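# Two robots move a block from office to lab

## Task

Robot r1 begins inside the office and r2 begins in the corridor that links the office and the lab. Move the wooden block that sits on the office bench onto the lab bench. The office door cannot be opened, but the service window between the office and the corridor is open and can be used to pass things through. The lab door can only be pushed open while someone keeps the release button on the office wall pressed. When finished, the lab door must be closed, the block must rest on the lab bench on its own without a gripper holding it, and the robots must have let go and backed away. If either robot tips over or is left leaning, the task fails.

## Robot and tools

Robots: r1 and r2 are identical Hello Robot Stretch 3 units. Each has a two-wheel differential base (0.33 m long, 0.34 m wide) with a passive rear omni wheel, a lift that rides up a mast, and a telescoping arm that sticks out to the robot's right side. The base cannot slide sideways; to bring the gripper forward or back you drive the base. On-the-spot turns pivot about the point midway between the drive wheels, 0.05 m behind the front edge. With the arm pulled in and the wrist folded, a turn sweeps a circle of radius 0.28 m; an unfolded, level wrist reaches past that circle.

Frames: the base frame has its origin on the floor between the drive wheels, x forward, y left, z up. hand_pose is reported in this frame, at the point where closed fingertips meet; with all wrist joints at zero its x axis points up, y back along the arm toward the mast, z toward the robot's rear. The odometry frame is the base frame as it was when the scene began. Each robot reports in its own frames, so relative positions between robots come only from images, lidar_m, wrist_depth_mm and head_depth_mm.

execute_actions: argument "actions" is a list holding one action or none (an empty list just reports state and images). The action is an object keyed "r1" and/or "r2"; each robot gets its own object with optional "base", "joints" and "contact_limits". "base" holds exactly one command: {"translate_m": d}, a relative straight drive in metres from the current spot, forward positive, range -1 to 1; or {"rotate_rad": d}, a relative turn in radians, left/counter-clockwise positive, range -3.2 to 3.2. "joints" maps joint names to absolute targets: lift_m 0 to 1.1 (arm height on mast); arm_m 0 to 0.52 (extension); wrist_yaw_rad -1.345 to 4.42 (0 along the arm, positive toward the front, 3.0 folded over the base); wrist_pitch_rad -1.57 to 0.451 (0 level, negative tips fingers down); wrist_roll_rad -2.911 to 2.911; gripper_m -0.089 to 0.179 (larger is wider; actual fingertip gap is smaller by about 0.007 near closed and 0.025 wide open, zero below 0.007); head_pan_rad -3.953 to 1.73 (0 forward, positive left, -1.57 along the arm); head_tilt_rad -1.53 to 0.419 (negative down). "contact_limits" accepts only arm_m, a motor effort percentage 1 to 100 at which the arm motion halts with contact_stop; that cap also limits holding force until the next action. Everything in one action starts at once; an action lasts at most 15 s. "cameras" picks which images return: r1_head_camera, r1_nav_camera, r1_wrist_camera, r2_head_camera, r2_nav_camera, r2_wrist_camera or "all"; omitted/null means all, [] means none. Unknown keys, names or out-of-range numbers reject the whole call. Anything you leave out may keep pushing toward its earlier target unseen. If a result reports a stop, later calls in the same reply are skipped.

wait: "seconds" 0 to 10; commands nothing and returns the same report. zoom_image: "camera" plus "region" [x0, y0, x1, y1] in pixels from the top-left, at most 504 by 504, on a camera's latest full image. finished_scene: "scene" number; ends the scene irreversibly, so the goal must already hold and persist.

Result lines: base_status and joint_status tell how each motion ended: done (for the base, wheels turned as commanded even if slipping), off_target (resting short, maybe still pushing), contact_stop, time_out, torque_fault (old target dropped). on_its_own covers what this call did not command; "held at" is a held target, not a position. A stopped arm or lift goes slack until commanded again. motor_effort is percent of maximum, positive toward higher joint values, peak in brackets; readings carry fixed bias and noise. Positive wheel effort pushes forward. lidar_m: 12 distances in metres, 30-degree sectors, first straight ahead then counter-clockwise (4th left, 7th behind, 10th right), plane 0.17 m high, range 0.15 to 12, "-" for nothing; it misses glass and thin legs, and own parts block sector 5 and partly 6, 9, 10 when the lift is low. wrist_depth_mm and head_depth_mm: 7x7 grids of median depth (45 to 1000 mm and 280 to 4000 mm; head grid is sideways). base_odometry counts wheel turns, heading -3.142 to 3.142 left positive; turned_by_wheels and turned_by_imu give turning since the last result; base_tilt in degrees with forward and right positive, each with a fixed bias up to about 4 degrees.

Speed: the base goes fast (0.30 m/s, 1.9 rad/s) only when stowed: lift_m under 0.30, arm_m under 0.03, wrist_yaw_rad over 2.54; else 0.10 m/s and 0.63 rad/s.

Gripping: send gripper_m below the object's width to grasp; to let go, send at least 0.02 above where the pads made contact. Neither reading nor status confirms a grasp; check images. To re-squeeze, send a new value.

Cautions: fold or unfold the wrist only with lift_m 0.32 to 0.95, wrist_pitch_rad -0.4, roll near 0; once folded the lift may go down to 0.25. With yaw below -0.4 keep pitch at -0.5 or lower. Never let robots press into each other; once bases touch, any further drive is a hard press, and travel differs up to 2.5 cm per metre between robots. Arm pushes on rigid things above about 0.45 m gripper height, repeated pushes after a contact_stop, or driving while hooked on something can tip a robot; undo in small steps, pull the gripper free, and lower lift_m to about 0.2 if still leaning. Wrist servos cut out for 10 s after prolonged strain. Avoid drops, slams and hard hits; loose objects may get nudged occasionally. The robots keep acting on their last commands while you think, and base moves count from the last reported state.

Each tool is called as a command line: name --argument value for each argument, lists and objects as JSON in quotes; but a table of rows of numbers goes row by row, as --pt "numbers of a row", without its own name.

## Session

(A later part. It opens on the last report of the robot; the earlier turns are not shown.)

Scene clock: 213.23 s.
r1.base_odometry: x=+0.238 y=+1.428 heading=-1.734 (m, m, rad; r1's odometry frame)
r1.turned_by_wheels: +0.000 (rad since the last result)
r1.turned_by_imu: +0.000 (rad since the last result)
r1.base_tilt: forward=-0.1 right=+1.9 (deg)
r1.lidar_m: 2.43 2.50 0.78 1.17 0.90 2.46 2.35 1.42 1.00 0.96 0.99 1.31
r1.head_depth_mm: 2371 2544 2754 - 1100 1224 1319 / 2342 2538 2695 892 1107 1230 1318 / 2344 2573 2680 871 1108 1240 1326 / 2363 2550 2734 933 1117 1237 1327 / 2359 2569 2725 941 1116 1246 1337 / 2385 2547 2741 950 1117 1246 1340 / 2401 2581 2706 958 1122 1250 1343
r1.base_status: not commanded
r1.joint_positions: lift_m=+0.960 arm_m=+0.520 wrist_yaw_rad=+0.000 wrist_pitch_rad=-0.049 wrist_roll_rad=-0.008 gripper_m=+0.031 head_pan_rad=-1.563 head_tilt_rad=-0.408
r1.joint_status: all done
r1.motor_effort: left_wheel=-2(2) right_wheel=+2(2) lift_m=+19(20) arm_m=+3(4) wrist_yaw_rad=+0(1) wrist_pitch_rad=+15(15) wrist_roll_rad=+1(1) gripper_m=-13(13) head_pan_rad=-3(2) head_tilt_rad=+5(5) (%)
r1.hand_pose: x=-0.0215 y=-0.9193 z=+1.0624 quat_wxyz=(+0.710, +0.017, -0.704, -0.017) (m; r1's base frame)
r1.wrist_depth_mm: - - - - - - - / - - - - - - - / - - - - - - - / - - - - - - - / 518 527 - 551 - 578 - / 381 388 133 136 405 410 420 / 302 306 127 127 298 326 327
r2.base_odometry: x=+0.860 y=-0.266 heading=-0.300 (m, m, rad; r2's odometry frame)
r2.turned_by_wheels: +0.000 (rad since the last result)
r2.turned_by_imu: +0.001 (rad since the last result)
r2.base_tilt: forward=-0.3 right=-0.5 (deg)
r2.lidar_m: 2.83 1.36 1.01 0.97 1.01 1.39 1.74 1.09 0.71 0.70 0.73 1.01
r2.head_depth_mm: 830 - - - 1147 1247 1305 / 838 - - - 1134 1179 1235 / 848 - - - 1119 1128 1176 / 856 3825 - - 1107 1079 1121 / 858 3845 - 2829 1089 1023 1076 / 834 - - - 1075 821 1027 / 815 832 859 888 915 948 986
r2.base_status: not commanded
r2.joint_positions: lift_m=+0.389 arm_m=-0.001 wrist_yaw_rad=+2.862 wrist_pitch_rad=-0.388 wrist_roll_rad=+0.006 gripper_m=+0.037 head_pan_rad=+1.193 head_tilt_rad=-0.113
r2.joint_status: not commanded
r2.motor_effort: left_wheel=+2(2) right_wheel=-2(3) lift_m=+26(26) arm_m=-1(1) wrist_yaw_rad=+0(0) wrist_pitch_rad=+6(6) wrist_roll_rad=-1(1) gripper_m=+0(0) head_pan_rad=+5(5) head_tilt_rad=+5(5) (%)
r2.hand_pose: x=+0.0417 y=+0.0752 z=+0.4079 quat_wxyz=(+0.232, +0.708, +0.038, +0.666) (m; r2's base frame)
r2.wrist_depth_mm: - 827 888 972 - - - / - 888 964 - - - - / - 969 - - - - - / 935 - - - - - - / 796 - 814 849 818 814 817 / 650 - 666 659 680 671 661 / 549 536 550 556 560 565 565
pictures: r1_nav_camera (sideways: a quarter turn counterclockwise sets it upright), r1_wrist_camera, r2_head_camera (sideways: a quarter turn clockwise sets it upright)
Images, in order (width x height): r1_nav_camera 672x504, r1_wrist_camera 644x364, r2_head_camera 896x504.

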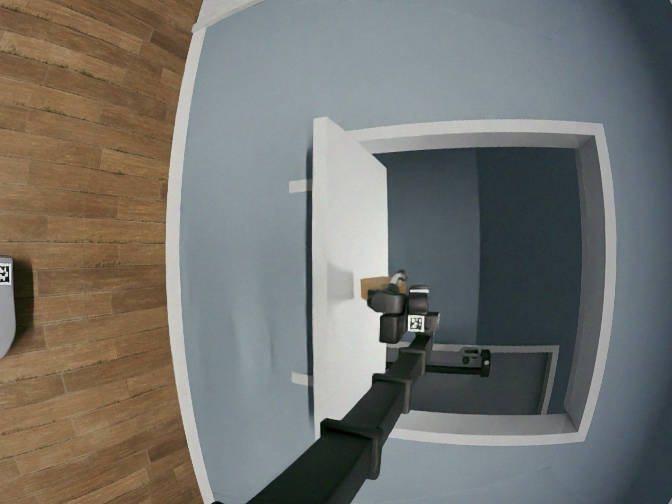

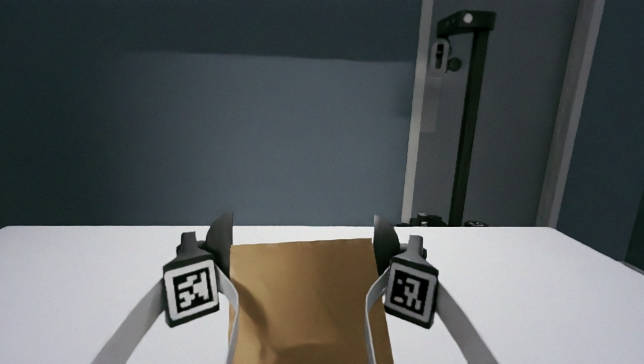

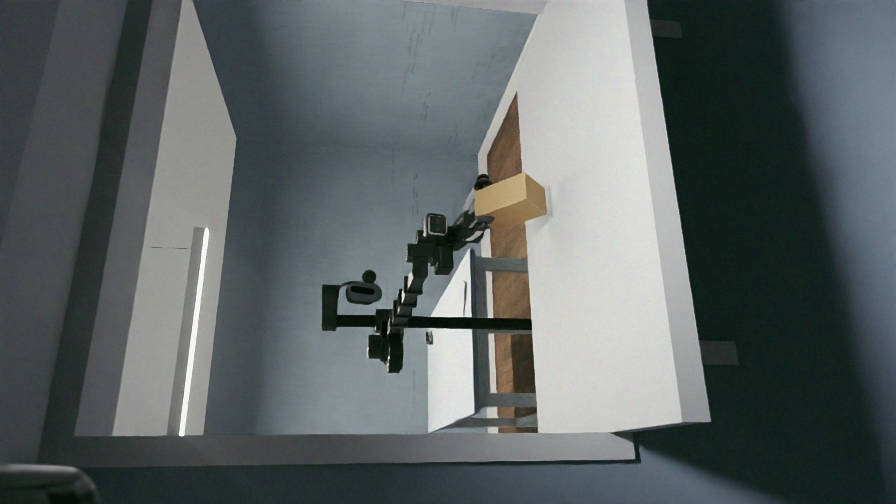

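execute_actions --actions '[{"r1":{"joints":{"lift_m":0.935}}}]' --cameras '["r2_head_camera"]'

zoom_image --camera "r2_head_camera" --region '[400,120,640,300]'

Scene clock: 217.73 s.
r1.base_odometry: x=+0.238 y=+1.428 heading=-1.734 (m, m, rad; r1's odometry frame)
r1.turned_by_wheels: +0.000 (rad since the last result)
r1.turned_by_imu: +0.000 (rad since the last result)
r1.base_tilt: forward=-0.2 right=+2.0 (deg)
r1.lidar_m: 2.44 2.51 0.78 1.17 0.90 2.46 2.35 1.41 1.00 0.96 0.99 1.31
r1.head_depth_mm: 2389 2549 2707 - 1121 1230 1317 / 2385 2552 2725 863 1105 1230 1322 / 2364 2548 2680 823 1108 1232 1326 / 2342 2551 2739 933 1109 1238 1324 / 2372 2546 2742 942 1116 1241 1335 / 2355 2552 2765 949 1119 1248 1333 / 2385 2539 2685 960 1120 1256 1338
r1.base_status: not commanded
r1.joint_positions: lift_m=+0.935 arm_m=+0.520 wrist_yaw_rad=+0.000 wrist_pitch_rad=-0.024 wrist_roll_rad=-0.007 gripper_m=+0.031 head_pan_rad=-1.563 head_tilt_rad=-0.408
r1.joint_status: all done
r1.motor_effort: left_wheel=-2(2) right_wheel=+2(3) lift_m=+18(20) arm_m=+3(3) wrist_yaw_rad=+0(0) wrist_pitch_rad=+7(15) wrist_roll_rad=+0(1) gripper_m=-13(14) head_pan_rad=-2(2) head_tilt_rad=+5(5) (%)
r1.hand_pose: x=-0.0216 y=-0.9202 z=+1.0437 quat_wxyz=(+0.710, +0.009, -0.704, -0.009) (m; r1's base frame)
r1.wrist_depth_mm: - - - - - - - / - - - - - - - / - - - - - - - / - - - - - - - / 494 505 546 527 561 550 - / 359 366 133 136 384 388 395 / 283 285 127 127 282 302 303
r2.base_odometry: x=+0.860 y=-0.266 heading=-0.300 (m, m, rad; r2's odometry frame)
r2.turned_by_wheels: +0.000 (rad since the last result)
r2.turned_by_imu: +0.001 (rad since the last result)
r2.base_tilt: forward=-0.3 right=-0.5 (deg)
r2.lidar_m: 2.83 1.36 1.01 0.97 1.01 1.39 1.75 1.09 0.71 0.70 0.73 1.00
r2.head_depth_mm: 832 - - - 1150 1244 1304 / 838 - - - 1135 1185 1238 / 847 - - - 1119 1125 1174 / 854 3819 - 2935 1099 1075 1118 / 857 3885 - 2799 1091 1023 1074 / 835 - - - 1075 823 1029 / 815 836 860 888 914 951 985
r2.base_status: not commanded
r2.joint_positions: lift_m=+0.389 arm_m=-0.001 wrist_yaw_rad=+2.862 wrist_pitch_rad=-0.388 wrist_roll_rad=+0.006 gripper_m=+0.037 head_pan_rad=+1.193 head_tilt_rad=-0.113
r2.joint_status: not commanded
r2.motor_effort: left_wheel=+2(2) right_wheel=-3(2) lift_m=+26(26) arm_m=-1(0) wrist_yaw_rad=+0(0) wrist_pitch_rad=+5(6) wrist_roll_rad=-1(0) gripper_m=+0(0) head_pan_rad=+4(4) head_tilt_rad=+7(6) (%)
r2.hand_pose: x=+0.0417 y=+0.0752 z=+0.4079 quat_wxyz=(+0.232, +0.708, +0.038, +0.666) (m; r2's base frame)
r2.wrist_depth_mm: - 830 886 958 - - - / - 901 957 - - - - / - 965 - - - - - / 912 - - - - - - / 799 - 828 848 812 814 824 / 665 - 652 668 682 654 673 / 553 532 551 566 559 565 570
pictures: r2_head_camera (sideways: a quarter turn clockwise sets it upright)
Images, in order (width x height): r2_head_camera 896x504.

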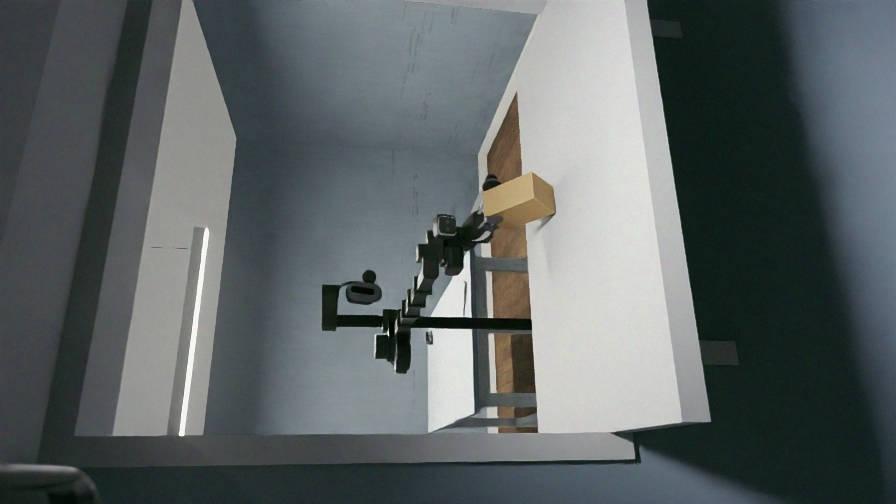

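Region (400, 120, 640, 300) of r2_head_camera's 896x504 image, scaled by 2.100, with more detail than that image has; it fills the top 378 rows of this view, and the rest is white.

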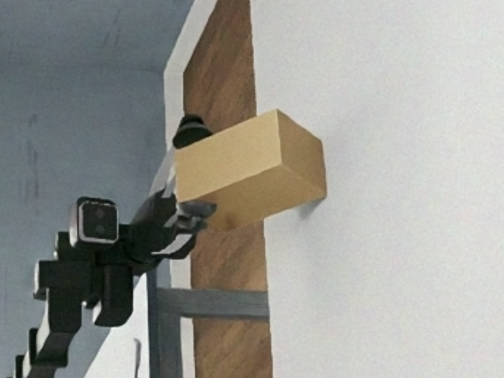

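execute_actions --actions '[{"r1":{"joints":{"lift_m":0.9,"gripper_m":0.06}}}]' --cameras '["r2_head_camera","r1_wrist_camera"]'

Scene clock: 221.30 s.
r1.base_odometry: x=+0.238 y=+1.428 heading=-1.734 (m, m, rad; r1's odometry frame)
r1.turned_by_wheels: +0.000 (rad since the last result)
r1.turned_by_imu: +0.000 (rad since the last result)
r1.base_tilt: forward=-0.2 right=+2.0 (deg)
r1.lidar_m: 2.44 2.51 0.78 1.16 0.90 2.46 2.35 1.41 1.00 0.96 0.98 1.32
r1.head_depth_mm: 2343 2547 2681 1038 - 1250 1321 / 2348 2537 2719 815 1106 1236 1317 / 2335 2535 2734 784 1107 1233 1320 / 2357 2556 2749 933 1108 1242 1330 / 2359 2544 2743 945 1115 1239 1334 / 2366 2532 2756 950 1120 1245 1334 / 2366 2542 2703 961 1119 1243 1349
r1.base_status: not commanded
r1.joint_positions: lift_m=+0.900 arm_m=+0.520 wrist_yaw_rad=+0.000 wrist_pitch_rad=-0.025 wrist_roll_rad=-0.005 gripper_m=+0.060 head_pan_rad=-1.563 head_tilt_rad=-0.408
r1.joint_status: all done
r1.motor_effort: left_wheel=-2(2) right_wheel=+3(2) lift_m=+18(17) arm_m=+3(3) wrist_yaw_rad=+0(1) wrist_pitch_rad=+8(8) wrist_roll_rad=+0(1) gripper_m=-5(70) head_pan_rad=-2(2) head_tilt_rad=+5(5) (%)
r1.hand_pose: x=-0.0216 y=-0.9201 z=+1.0084 quat_wxyz=(+0.709, +0.009, -0.705, -0.009) (m; r1's base frame)
r1.wrist_depth_mm: - - - - - - - / - - - - - - - / - - - - - - - / - - - - - - - / 406 413 209 173 481 451 456 / 295 297 138 140 - 318 322 / 232 233 215 141 233 244 249
r2.base_odometry: x=+0.860 y=-0.266 heading=-0.300 (m, m, rad; r2's odometry frame)
r2.turned_by_wheels: +0.000 (rad since the last result)
r2.turned_by_imu: +0.001 (rad since the last result)
r2.base_tilt: forward=-0.3 right=-0.5 (deg)
r2.lidar_m: 2.83 1.37 1.01 0.97 1.01 1.40 1.75 1.09 0.71 0.70 0.73 1.00
r2.head_depth_mm: 831 - - - 1147 1247 1306 / 840 - - - 1130 1180 1234 / 846 - - - 1118 1124 1177 / 855 3823 - - 1106 1074 1121 / 858 3830 - 2811 1092 1024 1072 / 834 - - - 1074 822 1029 / 814 833 858 886 916 949 985
r2.base_status: not commanded
r2.joint_positions: lift_m=+0.389 arm_m=-0.001 wrist_yaw_rad=+2.862 wrist_pitch_rad=-0.388 wrist_roll_rad=+0.006 gripper_m=+0.037 head_pan_rad=+1.193 head_tilt_rad=-0.113
r2.joint_status: not commanded
r2.motor_effort: left_wheel=+2(2) right_wheel=-2(2) lift_m=+26(26) arm_m=-1(1) wrist_yaw_rad=+0(0) wrist_pitch_rad=+6(6) wrist_roll_rad=+0(0) gripper_m=+0(0) head_pan_rad=+5(5) head_tilt_rad=+6(4) (%)
r2.hand_pose: x=+0.0417 y=+0.0752 z=+0.4079 quat_wxyz=(+0.232, +0.708, +0.038, +0.666) (m; r2's base frame)
r2.wrist_depth_mm: - 817 886 949 - - - / - 892 942 - - - - / - 967 - - - - - / 908 - - - - - - / 791 - 806 859 820 828 837 / 662 - 662 662 687 678 670 / 552 542 561 561 562 561 564
pictures: r1_wrist_camera, r2_head_camera (sideways: a quarter turn clockwise sets it upright)
Images, in order (width x height): r1_wrist_camera 644x364, r2_head_camera 896x504.

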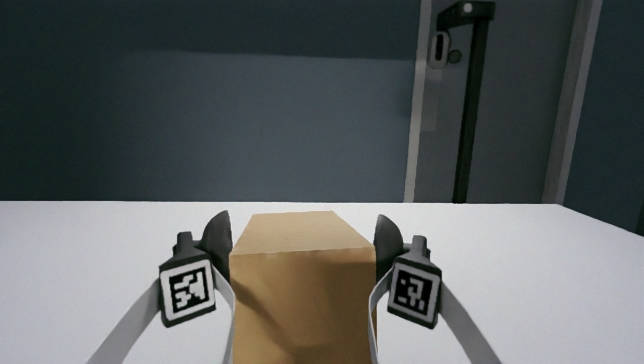

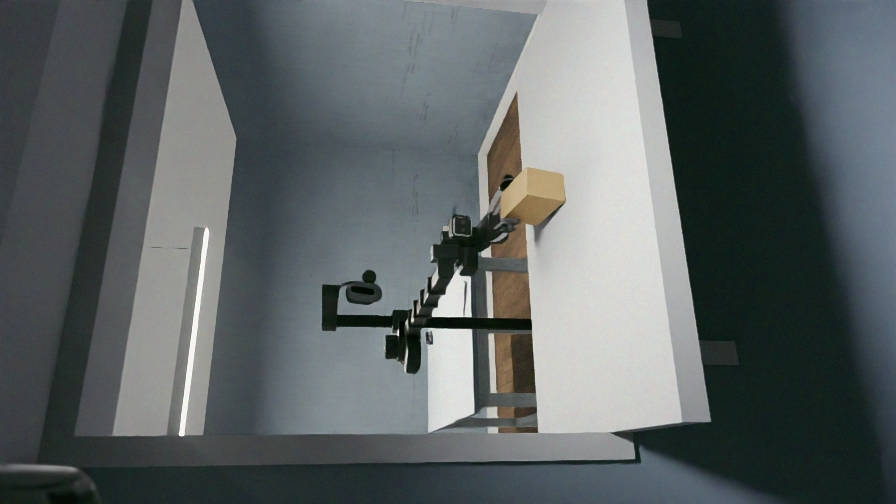

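execute_actions --actions '[{"r1":{"joints":{"gripper_m":0.15}}}]' --cameras '[]'

execute_actions --actions '[{"r1":{"joints":{"arm_m":0.0,"head_pan_rad":-3.1,"head_tilt_rad":-0.2}},"r2":{"joints":{"head_pan_rad":1.57,"head_tilt_rad":-0.3}}}]' --cameras '["r2_head_camera","r2_nav_camera","r1_nav_camera","r1_head_camera"]'

Scene clock: 239.33 s.
r1.base_odometry: x=+0.238 y=+1.428 heading=-1.734 (m, m, rad; r1's odometry frame)
r1.turned_by_wheels: +0.000 (rad since the last result)
r1.turned_by_imu: +0.000 (rad since the last result)
r1.base_tilt: forward=-0.1 right=+1.9 (deg)
r1.lidar_m: 2.43 2.51 0.78 1.16 0.90 2.46 2.35 1.41 1.01 0.96 0.98 1.31
r1.head_depth_mm: 2364 2557 2726 1035 - 1250 1314 / 2372 2543 2748 817 1103 1236 1316 / 2332 2531 2753 817 1110 1239 1325 / 2368 2541 2751 938 1109 1246 1333 / 2349 2564 2723 938 1112 1243 1333 / 2362 2558 2761 951 1117 1247 1331 / 2387 2550 2726 955 1118 1252 1341
r1.base_status: not commanded
r1.joint_positions: lift_m=+0.900 arm_m=+0.520 wrist_yaw_rad=+0.000 wrist_pitch_rad=-0.023 wrist_roll_rad=-0.005 gripper_m=+0.150 head_pan_rad=-1.563 head_tilt_rad=-0.408
r1.joint_status: all done
r1.motor_effort: left_wheel=-2(2) right_wheel=+2(3) lift_m=+18(18) arm_m=+3(3) wrist_yaw_rad=+0(0) wrist_pitch_rad=+7(8) wrist_roll_rad=-1(1) gripper_m=-1(80) head_pan_rad=-2(2) head_tilt_rad=+5(5) (%)
r1.hand_pose: x=-0.0215 y=-0.9202 z=+1.0091 quat_wxyz=(+0.709, +0.008, -0.705, -0.008) (m; r1's base frame)
r1.wrist_depth_mm: - - - - - - - / - - - - - - - / - - - - - - - / - - - - - - - / 412 451 399 235 447 491 467 / 316 302 172 154 313 - 326 / 222 235 137 137 242 236 251
r2.base_odometry: x=+0.860 y=-0.266 heading=-0.300 (m, m, rad; r2's odometry frame)
r2.turned_by_wheels: +0.000 (rad since the last result)
r2.turned_by_imu: +0.001 (rad since the last result)
r2.base_tilt: forward=-0.3 right=-0.4 (deg)
r2.lidar_m: 2.83 1.36 1.01 0.97 1.01 1.39 1.75 1.09 0.71 0.70 0.73 1.00
r2.head_depth_mm: 834 - - - 1146 1243 1305 / 839 - - - 1132 1184 1241 / 848 - - - 1120 1129 1173 / 856 3789 - - 1105 1075 1120 / 857 3862 - 2834 1089 1023 1073 / 833 - - - 1076 822 1029 / 817 836 860 888 919 951 986
r2.base_status: not commanded
r2.joint_positions: lift_m=+0.389 arm_m=-0.001 wrist_yaw_rad=+2.862 wrist_pitch_rad=-0.388 wrist_roll_rad=+0.006 gripper_m=+0.037 head_pan_rad=+1.193 head_tilt_rad=-0.113
r2.joint_status: not commanded
r2.motor_effort: left_wheel=+2(2) right_wheel=-2(2) lift_m=+26(26) arm_m=-1(1) wrist_yaw_rad=+0(0) wrist_pitch_rad=+6(6) wrist_roll_rad=+0(0) gripper_m=+0(0) head_pan_rad=+4(5) head_tilt_rad=+4(5) (%)
r2.hand_pose: x=+0.0417 y=+0.0752 z=+0.4079 quat_wxyz=(+0.232, +0.708, +0.038, +0.666) (m; r2's base frame)
r2.wrist_depth_mm: - 826 885 971 - - - / - 911 961 - - - - / - 953 - - - - - / 908 - - - - - - / 785 - 834 834 821 813 828 / 655 - 656 661 682 677 673 / 542 538 552 557 569 576 563
pictures: none
No camera images: the call's "cameras" was empty. Leave "cameras" out to get every camera's image.

Scene clock: 244.33 s.
r1.base_odometry: x=+0.238 y=+1.428 heading=-1.734 (m, m, rad; r1's odometry frame)
r1.turned_by_wheels: +0.000 (rad since the last result)
r1.turned_by_imu: +0.001 (rad since the last result)
r1.base_tilt: forward=-0.1 right=+1.9 (deg)
r1.lidar_m: 2.43 2.50 0.78 1.17 0.90 2.46 2.35 1.41 1.01 0.96 0.99 1.32
r1.head_depth_mm: 2044 2117 2231 2327 2478 2077 - / 2042 2156 2249 2353 2474 2076 1697 / 2093 2173 2280 2393 2509 2094 1646 / 2103 2181 2301 2396 2538 2114 1594 / 2100 2205 2304 2426 2535 2105 1613 / 2143 2224 2323 2457 2572 2125 1614 / 2120 2211 2311 2332 2344 2118 1617
r1.base_status: not commanded
r1.joint_positions: lift_m=+0.900 arm_m=+0.002 wrist_yaw_rad=+0.000 wrist_pitch_rad=-0.021 wrist_roll_rad=-0.005 gripper_m=+0.150 head_pan_rad=-3.093 head_tilt_rad=-0.211
r1.joint_status: all done
joint sent to its limit — the command would take r1.arm_m past its lower limit, so that joint was sent only as far as its limit.
r1.motor_effort: left_wheel=-2(2) right_wheel=+2(2) lift_m=+18(18) arm_m=-3(9) wrist_yaw_rad=+0(0) wrist_pitch_rad=+7(7) wrist_roll_rad=+0(0) gripper_m=+0(0) head_pan_rad=-3(29) head_tilt_rad=+6(26) (%)
r1.hand_pose: x=-0.0215 y=-0.4029 z=+1.0094 quat_wxyz=(+0.709, +0.008, -0.705, -0.008) (m; r1's base frame)
r1.wrist_depth_mm: 624 - - - - 781 704 / 639 - - - - 785 726 / 662 - - - - 773 754 / 676 696 730 658 770 752 776 / 491 501 519 526 544 555 806 / 725 746 754 793 784 - 840 / 761 776 785 800 826 852 874
r2.base_odometry: x=+0.860 y=-0.266 heading=-0.300 (m, m, rad; r2's odometry frame)
r2.turned_by_wheels: +0.000 (rad since the last result)
r2.turned_by_imu: +0.001 (rad since the last result)
r2.base_tilt: forward=-0.3 right=-0.5 (deg)
r2.lidar_m: 2.83 1.36 1.01 0.97 1.01 1.40 1.75 1.09 0.71 0.70 0.73 1.01
r2.head_depth_mm: - - - 1215 905 1131 1234 / - - 2897 1203 895 1140 1240 / 814 872 2859 1095 1032 1144 1251 / 807 858 915 982 1061 1148 1258 / 808 861 919 986 1069 1158 1260 / 810 865 922 992 1069 1163 1272 / 814 867 926 995 1074 1171 1269
r2.base_status: not commanded
r2.joint_positions: lift_m=+0.389 arm_m=-0.001 wrist_yaw_rad=+2.862 wrist_pitch_rad=-0.388 wrist_roll_rad=+0.006 gripper_m=+0.037 head_pan_rad=+1.563 head_tilt_rad=-0.296
r2.joint_status: all done
r2.motor_effort: left_wheel=+2(3) right_wheel=-2(3) lift_m=+26(26) arm_m=-1(1) wrist_yaw_rad=+1(0) wrist_pitch_rad=+6(6) wrist_roll_rad=+0(0) gripper_m=+0(0) head_pan_rad=+5(33) head_tilt_rad=-3(15) (%)
r2.hand_pose: x=+0.0417 y=+0.0752 z=+0.4079 quat_wxyz=(+0.232, +0.708, +0.038, +0.666) (m; r2's base frame)
r2.wrist_depth_mm: - 835 880 924 - - - / - 895 938 - - - - / - 968 - - - - - / 922 - - - - - - / 795 - 816 840 836 825 835 / 645 - 667 664 677 674 666 / 552 538 555 557 559 563 570
pictures: r1_head_camera (sideways: a quarter turn clockwise sets it upright), r1_nav_camera (sideways: a quarter turn counterclockwise sets it upright), r2_head_camera (sideways: a quarter turn clockwise sets it upright), r2_nav_camera (sideways: a quarter turn counterclockwise sets it upright)
Images, in order (width x height): r1_head_camera 896x504, r1_nav_camera 672x504, r2_head_camera 896x504, r2_nav_camera 672x504.

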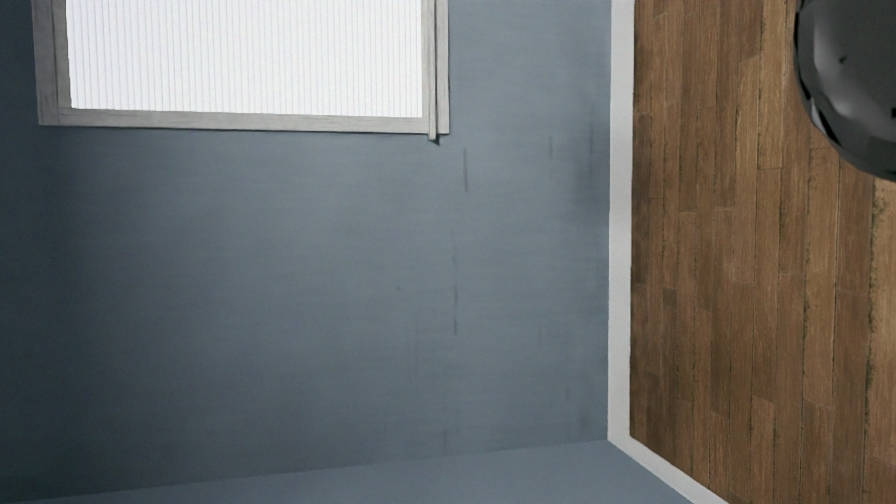

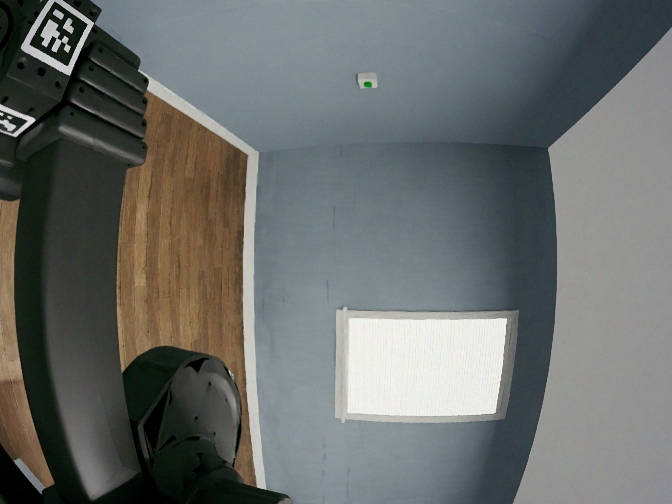

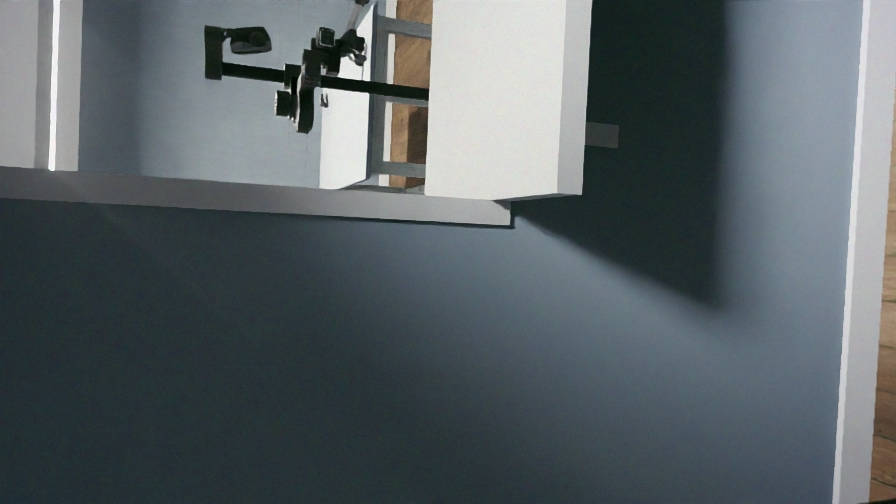

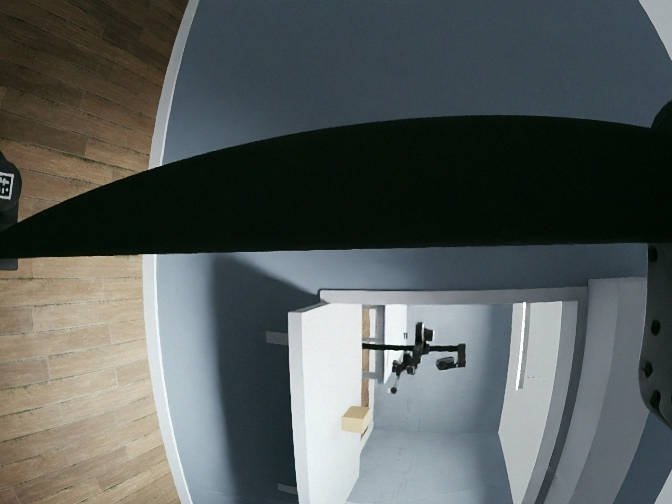

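execute_actions --actions '[{"r1":{"base":{"translate_m":-1.0},"joints":{"gripper_m":0.0,"head_pan_rad":-2.0}},"r2":{"base":{"rotate_rad":0.54},"joints":{"lift_m":0.29}}}]' --cameras '["r1_head_camera","r1_nav_camera"]'

execute_actions --actions '[{"r2":{"base":{"translate_m":0.58}}}]' --cameras '[]'

execute_actions --actions '[{"r2":{"base":{"rotate_rad":2.6},"joints":{"head_pan_rad":-1.57,"head_tilt_rad":-0.3}},"r1":{"base":{"translate_m":-0.22},"joints":{"head_pan_rad":-1.57}}}]' --cameras '["r1_head_camera","r1_nav_camera","r2_head_camera","r2_nav_camera"]'

Scene clock: 262.43 s.
r1.base_odometry: x=+0.400 y=+2.415 heading=-1.734 (m, m, rad; r1's odometry frame)
r1.turned_by_wheels: +0.000 (rad since the last result)
r1.turned_by_imu: -0.005 (rad since the last result)
r1.base_tilt: forward=-0.2 right=+1.9 (deg)
r1.lidar_m: 3.24 0.98 0.97 3.34 1.98 1.41 1.34 1.38 1.05 0.99 1.03 1.36
r1.head_depth_mm: 1108 1163 1220 1294 1371 1452 1508 / 1047 1097 1149 1210 1279 1358 1437 / 994 1041 1089 1139 1205 1265 1342 / 950 988 1030 1080 1136 1198 1252 / 906 941 977 1023 1069 1125 1179 / 865 900 933 970 1017 1065 1120 / 831 863 896 928 970 1011 1052
r1.base_status: done
r1.joint_positions: lift_m=+0.900 arm_m=+0.002 wrist_yaw_rad=+0.000 wrist_pitch_rad=-0.021 wrist_roll_rad=-0.005 gripper_m=+0.000 head_pan_rad=-2.007 head_tilt_rad=-0.211
r1.joint_status: all done
r1.motor_effort: left_wheel=-1(10) right_wheel=+2(2) lift_m=+18(18) arm_m=-3(3) wrist_yaw_rad=+0(0) wrist_pitch_rad=+7(7) wrist_roll_rad=+0(1) gripper_m=-3(82) head_pan_rad=+3(31) head_tilt_rad=+6(6) (%)
r1.hand_pose: x=-0.0215 y=-0.4029 z=+1.0094 quat_wxyz=(+0.709, +0.008, -0.705, -0.008) (m; r1's base frame)
r1.wrist_depth_mm: 657 665 675 696 705 730 746 / 678 682 709 727 732 746 762 / 695 706 727 743 742 780 795 / 716 737 750 771 780 800 822 / 736 749 766 800 808 823 859 / 766 777 786 - 832 860 875 / 792 804 832 857 872 907 918
r2.base_odometry: x=+0.860 y=-0.266 heading=+0.240 (m, m, rad; r2's odometry frame)
r2.turned_by_wheels: +0.540 (rad since the last result)
r2.turned_by_imu: +0.546 (rad since the last result)
r2.base_tilt: forward=-0.3 right=-0.6 (deg)
r2.lidar_m: 1.34 1.00 0.97 1.01 1.42 1.74 1.08 0.71 0.70 0.73 1.02 2.98
r2.head_depth_mm: 806 843 888 940 992 1053 1125 / 852 896 946 1005 1065 1135 1216 / 904 953 1014 1078 1152 1234 1298 / 966 1021 1091 1164 1252 1354 1372 / 1037 1101 1176 1269 1362 1486 1388 / 1113 1191 1281 1384 1506 1615 1391 / 1205 1295 1405 1535 1685 1722 1380
r2.base_status: done
r2.joint_positions: lift_m=+0.290 arm_m=-0.001 wrist_yaw_rad=+2.862 wrist_pitch_rad=-0.389 wrist_roll_rad=+0.006 gripper_m=+0.037 head_pan_rad=+1.563 head_tilt_rad=-0.297
r2.joint_status: all done
r2.motor_effort: left_wheel=-1(7) right_wheel=+2(7) lift_m=+14(21) arm_m=+0(1) wrist_yaw_rad=+0(0) wrist_pitch_rad=+6(7) wrist_roll_rad=-1(0) gripper_m=-1(0) head_pan_rad=+5(4) head_tilt_rad=-1(3) (%)
r2.hand_pose: x=+0.0417 y=+0.0752 z=+0.3098 quat_wxyz=(+0.232, +0.708, +0.038, +0.666) (m; r2's base frame)
r2.wrist_depth_mm: - - - 952 881 820 763 / - - - - 936 894 827 / - - - - - 946 863 / 788 819 841 845 845 887 868 / 643 - 670 693 666 664 667 / 526 - 539 539 550 543 551 / 450 - - 458 461 463 461
pictures: r1_head_camera (sideways: a quarter turn clockwise sets it upright), r1_nav_camera (sideways: a quarter turn counterclockwise sets it upright)
Images, in order (width x height): r1_head_camera 896x504, r1_nav_camera 672x504.

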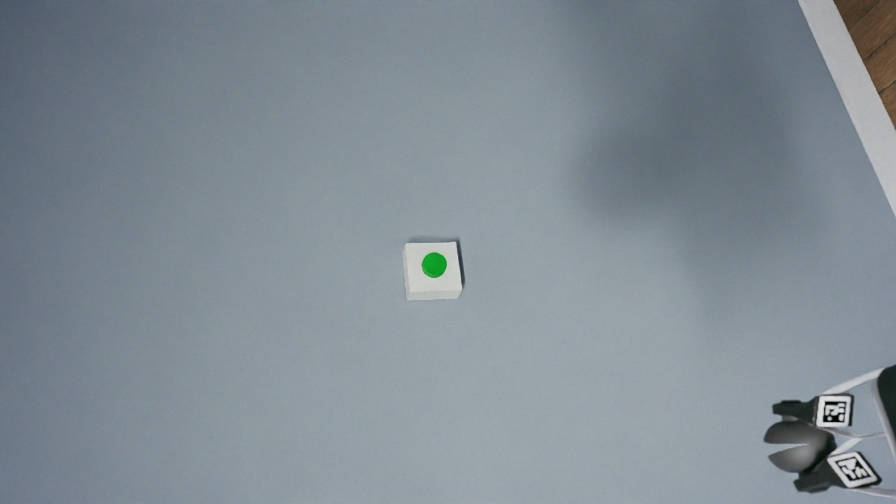

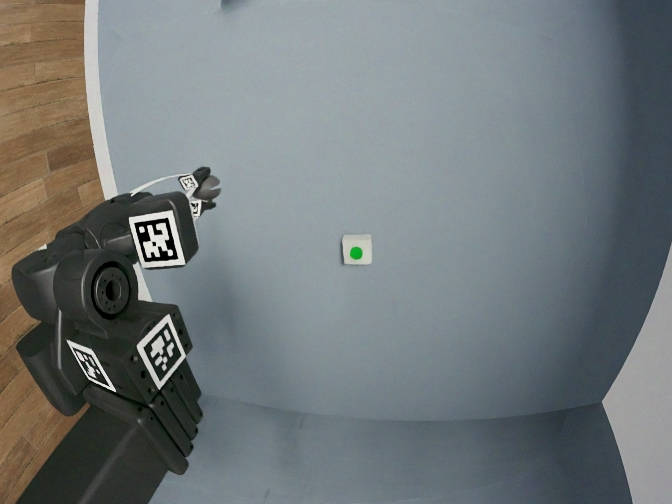

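Scene clock: 266.00 s.
r1.base_odometry: x=+0.400 y=+2.415 heading=-1.734 (m, m, rad; r1's odometry frame)
r1.turned_by_wheels: +0.000 (rad since the last result)
r1.turned_by_imu: +0.000 (rad since the last result)
r1.base_tilt: forward=-0.2 right=+1.9 (deg)
r1.lidar_m: 3.24 0.98 0.97 3.35 1.99 1.41 1.34 1.38 1.05 1.00 1.02 1.36
r1.head_depth_mm: 1101 1162 1219 1281 1370 1453 1504 / 1044 1096 1151 1206 1279 1350 1425 / 995 1042 1083 1138 1204 1266 1339 / 952 986 1026 1077 1132 1191 1256 / 907 946 980 1021 1073 1123 1181 / 864 901 933 972 1013 1066 1116 / 829 859 893 931 967 1012 1053
r1.base_status: not commanded
r1.joint_positions: lift_m=+0.900 arm_m=+0.002 wrist_yaw_rad=+0.000 wrist_pitch_rad=-0.021 wrist_roll_rad=-0.005 gripper_m=+0.000 head_pan_rad=-2.007 head_tilt_rad=-0.211
r1.joint_status: not commanded
r1.motor_effort: left_wheel=-1(1) right_wheel=+2(2) lift_m=+18(18) arm_m=-3(3) wrist_yaw_rad=+1(1) wrist_pitch_rad=+7(7) wrist_roll_rad=-1(1) gripper_m=-3(2) head_pan_rad=+3(2) head_tilt_rad=+6(6) (%)
r1.hand_pose: x=-0.0215 y=-0.4029 z=+1.0094 quat_wxyz=(+0.709, +0.008, -0.705, -0.008) (m; r1's base frame)
r1.wrist_depth_mm: 644 667 661 697 709 726 747 / 673 681 707 727 732 734 764 / 702 708 719 744 749 760 777 / 715 731 748 767 792 808 819 / 739 750 763 790 813 814 850 / 746 779 788 - 843 870 892 / 792 806 829 846 863 898 928
r2.base_odometry: x=+1.423 y=-0.128 heading=+0.240 (m, m, rad; r2's odometry frame)
r2.turned_by_wheels: +0.000 (rad since the last result)
r2.turned_by_imu: +0.000 (rad since the last result)
r2.base_tilt: forward=-0.2 right=-0.5 (deg)
r2.lidar_m: 0.93 0.69 0.67 0.70 0.97 2.24 1.50 1.03 1.00 1.05 1.46 2.28
r2.head_depth_mm: - - - - 757 550 755 / - - - - 752 547 824 / 3460 1852 - 2224 745 566 898 / 657 702 755 816 739 612 987 / 699 743 795 853 870 1000 1103 / 752 803 862 934 1022 1121 1231 / 817 875 949 1035 1138 1262 1336
r2.base_status: done
r2.joint_positions: lift_m=+0.290 arm_m=-0.001 wrist_yaw_rad=+2.862 wrist_pitch_rad=-0.389 wrist_roll_rad=+0.006 gripper_m=+0.037 head_pan_rad=+1.563 head_tilt_rad=-0.297
r2.joint_status: not commanded
r2.motor_effort: left_wheel=-1(5) right_wheel=+2(7) lift_m=+15(14) arm_m=-1(1) wrist_yaw_rad=+0(0) wrist_pitch_rad=+6(6) wrist_roll_rad=+0(0) gripper_m=+0(0) head_pan_rad=+4(5) head_tilt_rad=-1(2) (%)
r2.hand_pose: x=+0.0417 y=+0.0752 z=+0.3098 quat_wxyz=(+0.232, +0.708, +0.038, +0.666) (m; r2's base frame)
r2.wrist_depth_mm: - 768 721 657 618 573 531 / - 836 767 717 656 606 567 / - 927 842 774 709 645 602 / 805 831 834 802 747 690 656 / 652 - 673 681 676 674 667 / 529 - 523 539 555 544 548 / 450 - - 457 458 459 461
pictures: none
No camera images: the call's "cameras" was empty. Leave "cameras" out to get every camera's image.

Scene clock: 269.43 s.
r1.base_odometry: x=+0.436 y=+2.632 heading=-1.734 (m, m, rad; r1's odometry frame)
r1.turned_by_wheels: +0.000 (rad since the last result)
r1.turned_by_imu: -0.001 (rad since the last result)
r1.base_tilt: forward=-0.1 right=+1.9 (deg)
r1.lidar_m: 3.34 1.13 1.26 3.34 1.66 1.18 1.12 1.15 1.05 1.01 1.03 1.37
r1.head_depth_mm: 862 899 941 990 1039 1098 1157 / 863 903 943 974 1037 1093 1148 / 862 900 943 987 1038 1094 1165 / 863 901 944 985 1043 1090 1158 / 862 899 941 989 1042 1096 1157 / 862 899 944 991 1040 1099 1158 / 863 903 944 988 1042 1099 1158
r1.base_status: done
r1.joint_positions: lift_m=+0.900 arm_m=+0.002 wrist_yaw_rad=+0.000 wrist_pitch_rad=-0.021 wrist_roll_rad=-0.005 gripper_m=+0.000 head_pan_rad=-1.577 head_tilt_rad=-0.211
r1.joint_status: all done
r1.motor_effort: left_wheel=-1(9) right_wheel=+1(1) lift_m=+18(18) arm_m=-3(3) wrist_yaw_rad=+0(0) wrist_pitch_rad=+7(7) wrist_roll_rad=-1(1) gripper_m=-3(3) head_pan_rad=+2(22) head_tilt_rad=+7(6) (%)
r1.hand_pose: x=-0.0215 y=-0.4029 z=+1.0094 quat_wxyz=(+0.709, +0.008, -0.705, -0.008) (m; r1's base frame)
r1.wrist_depth_mm: 658 678 698 701 717 741 749 / 676 695 704 716 736 762 789 / 700 722 734 767 765 786 810 / 725 750 750 775 795 812 822 / 746 765 776 793 824 839 862 / 763 790 798 - 853 876 899 / 794 819 848 875 866 893 947
r2.base_odometry: x=+1.423 y=-0.128 heading=+2.840 (m, m, rad; r2's odometry frame)
r2.turned_by_wheels: +2.600 (rad since the last result)
r2.turned_by_imu: +2.607 (rad since the last result)
r2.base_tilt: forward=-0.3 right=-0.5 (deg)
r2.lidar_m: 2.24 1.54 1.04 1.00 1.04 1.42 2.49 0.95 0.70 0.67 0.69 0.95
r2.head_depth_mm: - - - - 755 550 835 / - - - 3600 750 546 842 / - - - 3510 744 543 848 / - - - 2503 739 541 852 / - - - 3784 734 539 859 / - - - 3747 729 536 864 / - - - 3704 722 553 871
r2.base_status: done
r2.joint_positions: lift_m=+0.290 arm_m=-0.001 wrist_yaw_rad=+2.862 wrist_pitch_rad=-0.389 wrist_roll_rad=+0.006 gripper_m=+0.037 head_pan_rad=-1.563 head_tilt_rad=-0.297
r2.joint_status: all done
r2.motor_effort: left_wheel=-2(7) right_wheel=+2(8) lift_m=+14(15) arm_m=-1(1) wrist_yaw_rad=+0(0) wrist_pitch_rad=+6(6) wrist_roll_rad=-1(0) gripper_m=+0(0) head_pan_rad=-4(48) head_tilt_rad=-2(1) (%)
r2.hand_pose: x=+0.0417 y=+0.0752 z=+0.3098 quat_wxyz=(+0.232, +0.708, +0.038, +0.666) (m; r2's base frame)
r2.wrist_depth_mm: - 861 903 987 - - - / - 925 973 - - - - / - 987 - - - - - / 791 843 836 844 852 850 856 / 640 - 675 690 663 665 677 / 525 - 531 535 548 542 541 / 450 - - 458 454 458 464
pictures: r1_head_camera (sideways: a quarter turn clockwise sets it upright), r1_nav_camera (sideways: a quarter turn counterclockwise sets it upright), r2_head_camera (sideways: a quarter turn clockwise sets it upright), r2_nav_camera (sideways: a quarter turn counterclockwise sets it upright)
Images, in order (width x height): r1_head_camera 896x504, r1_nav_camera 672x504, r2_head_camera 896x504, r2_nav_camera 672x504.

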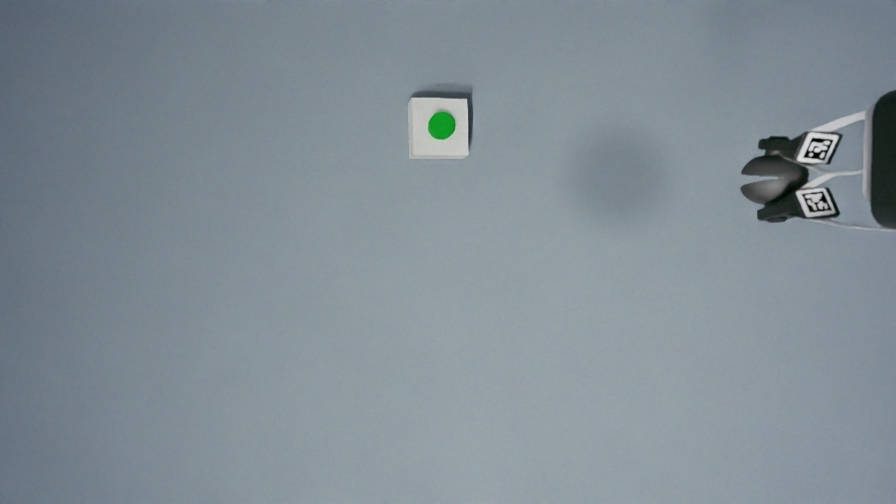

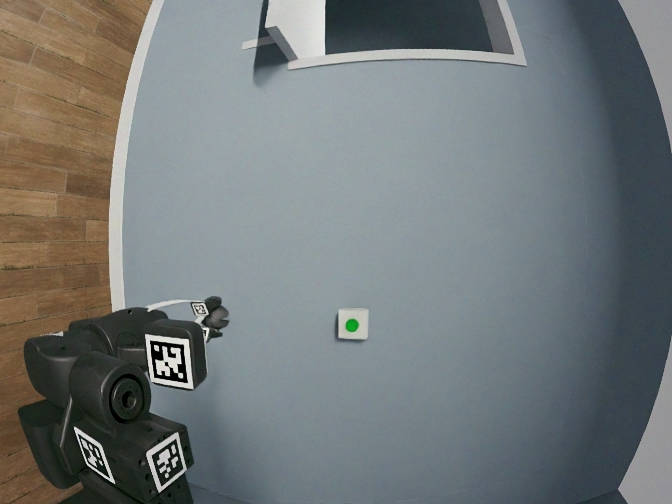

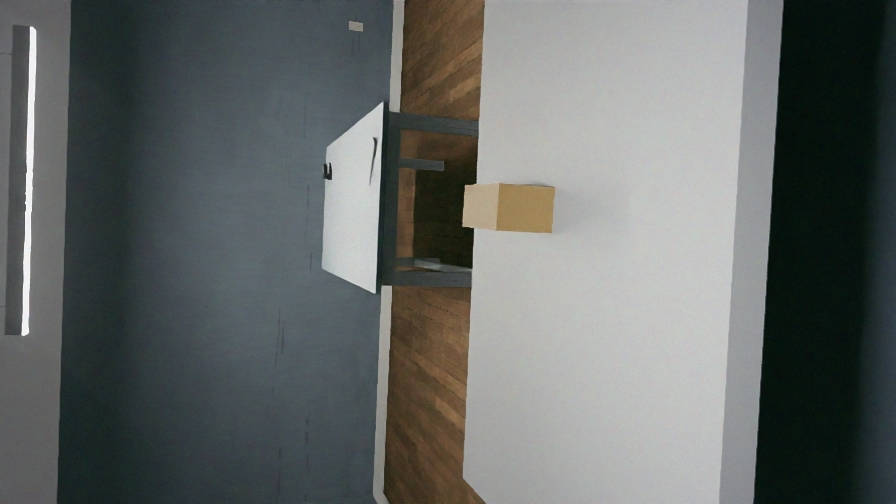

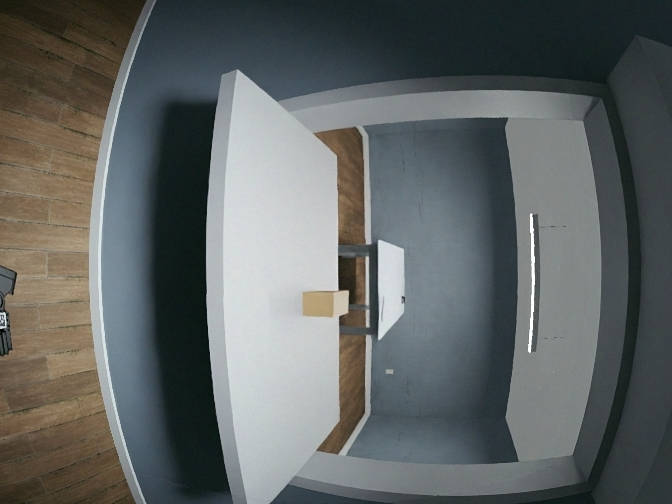

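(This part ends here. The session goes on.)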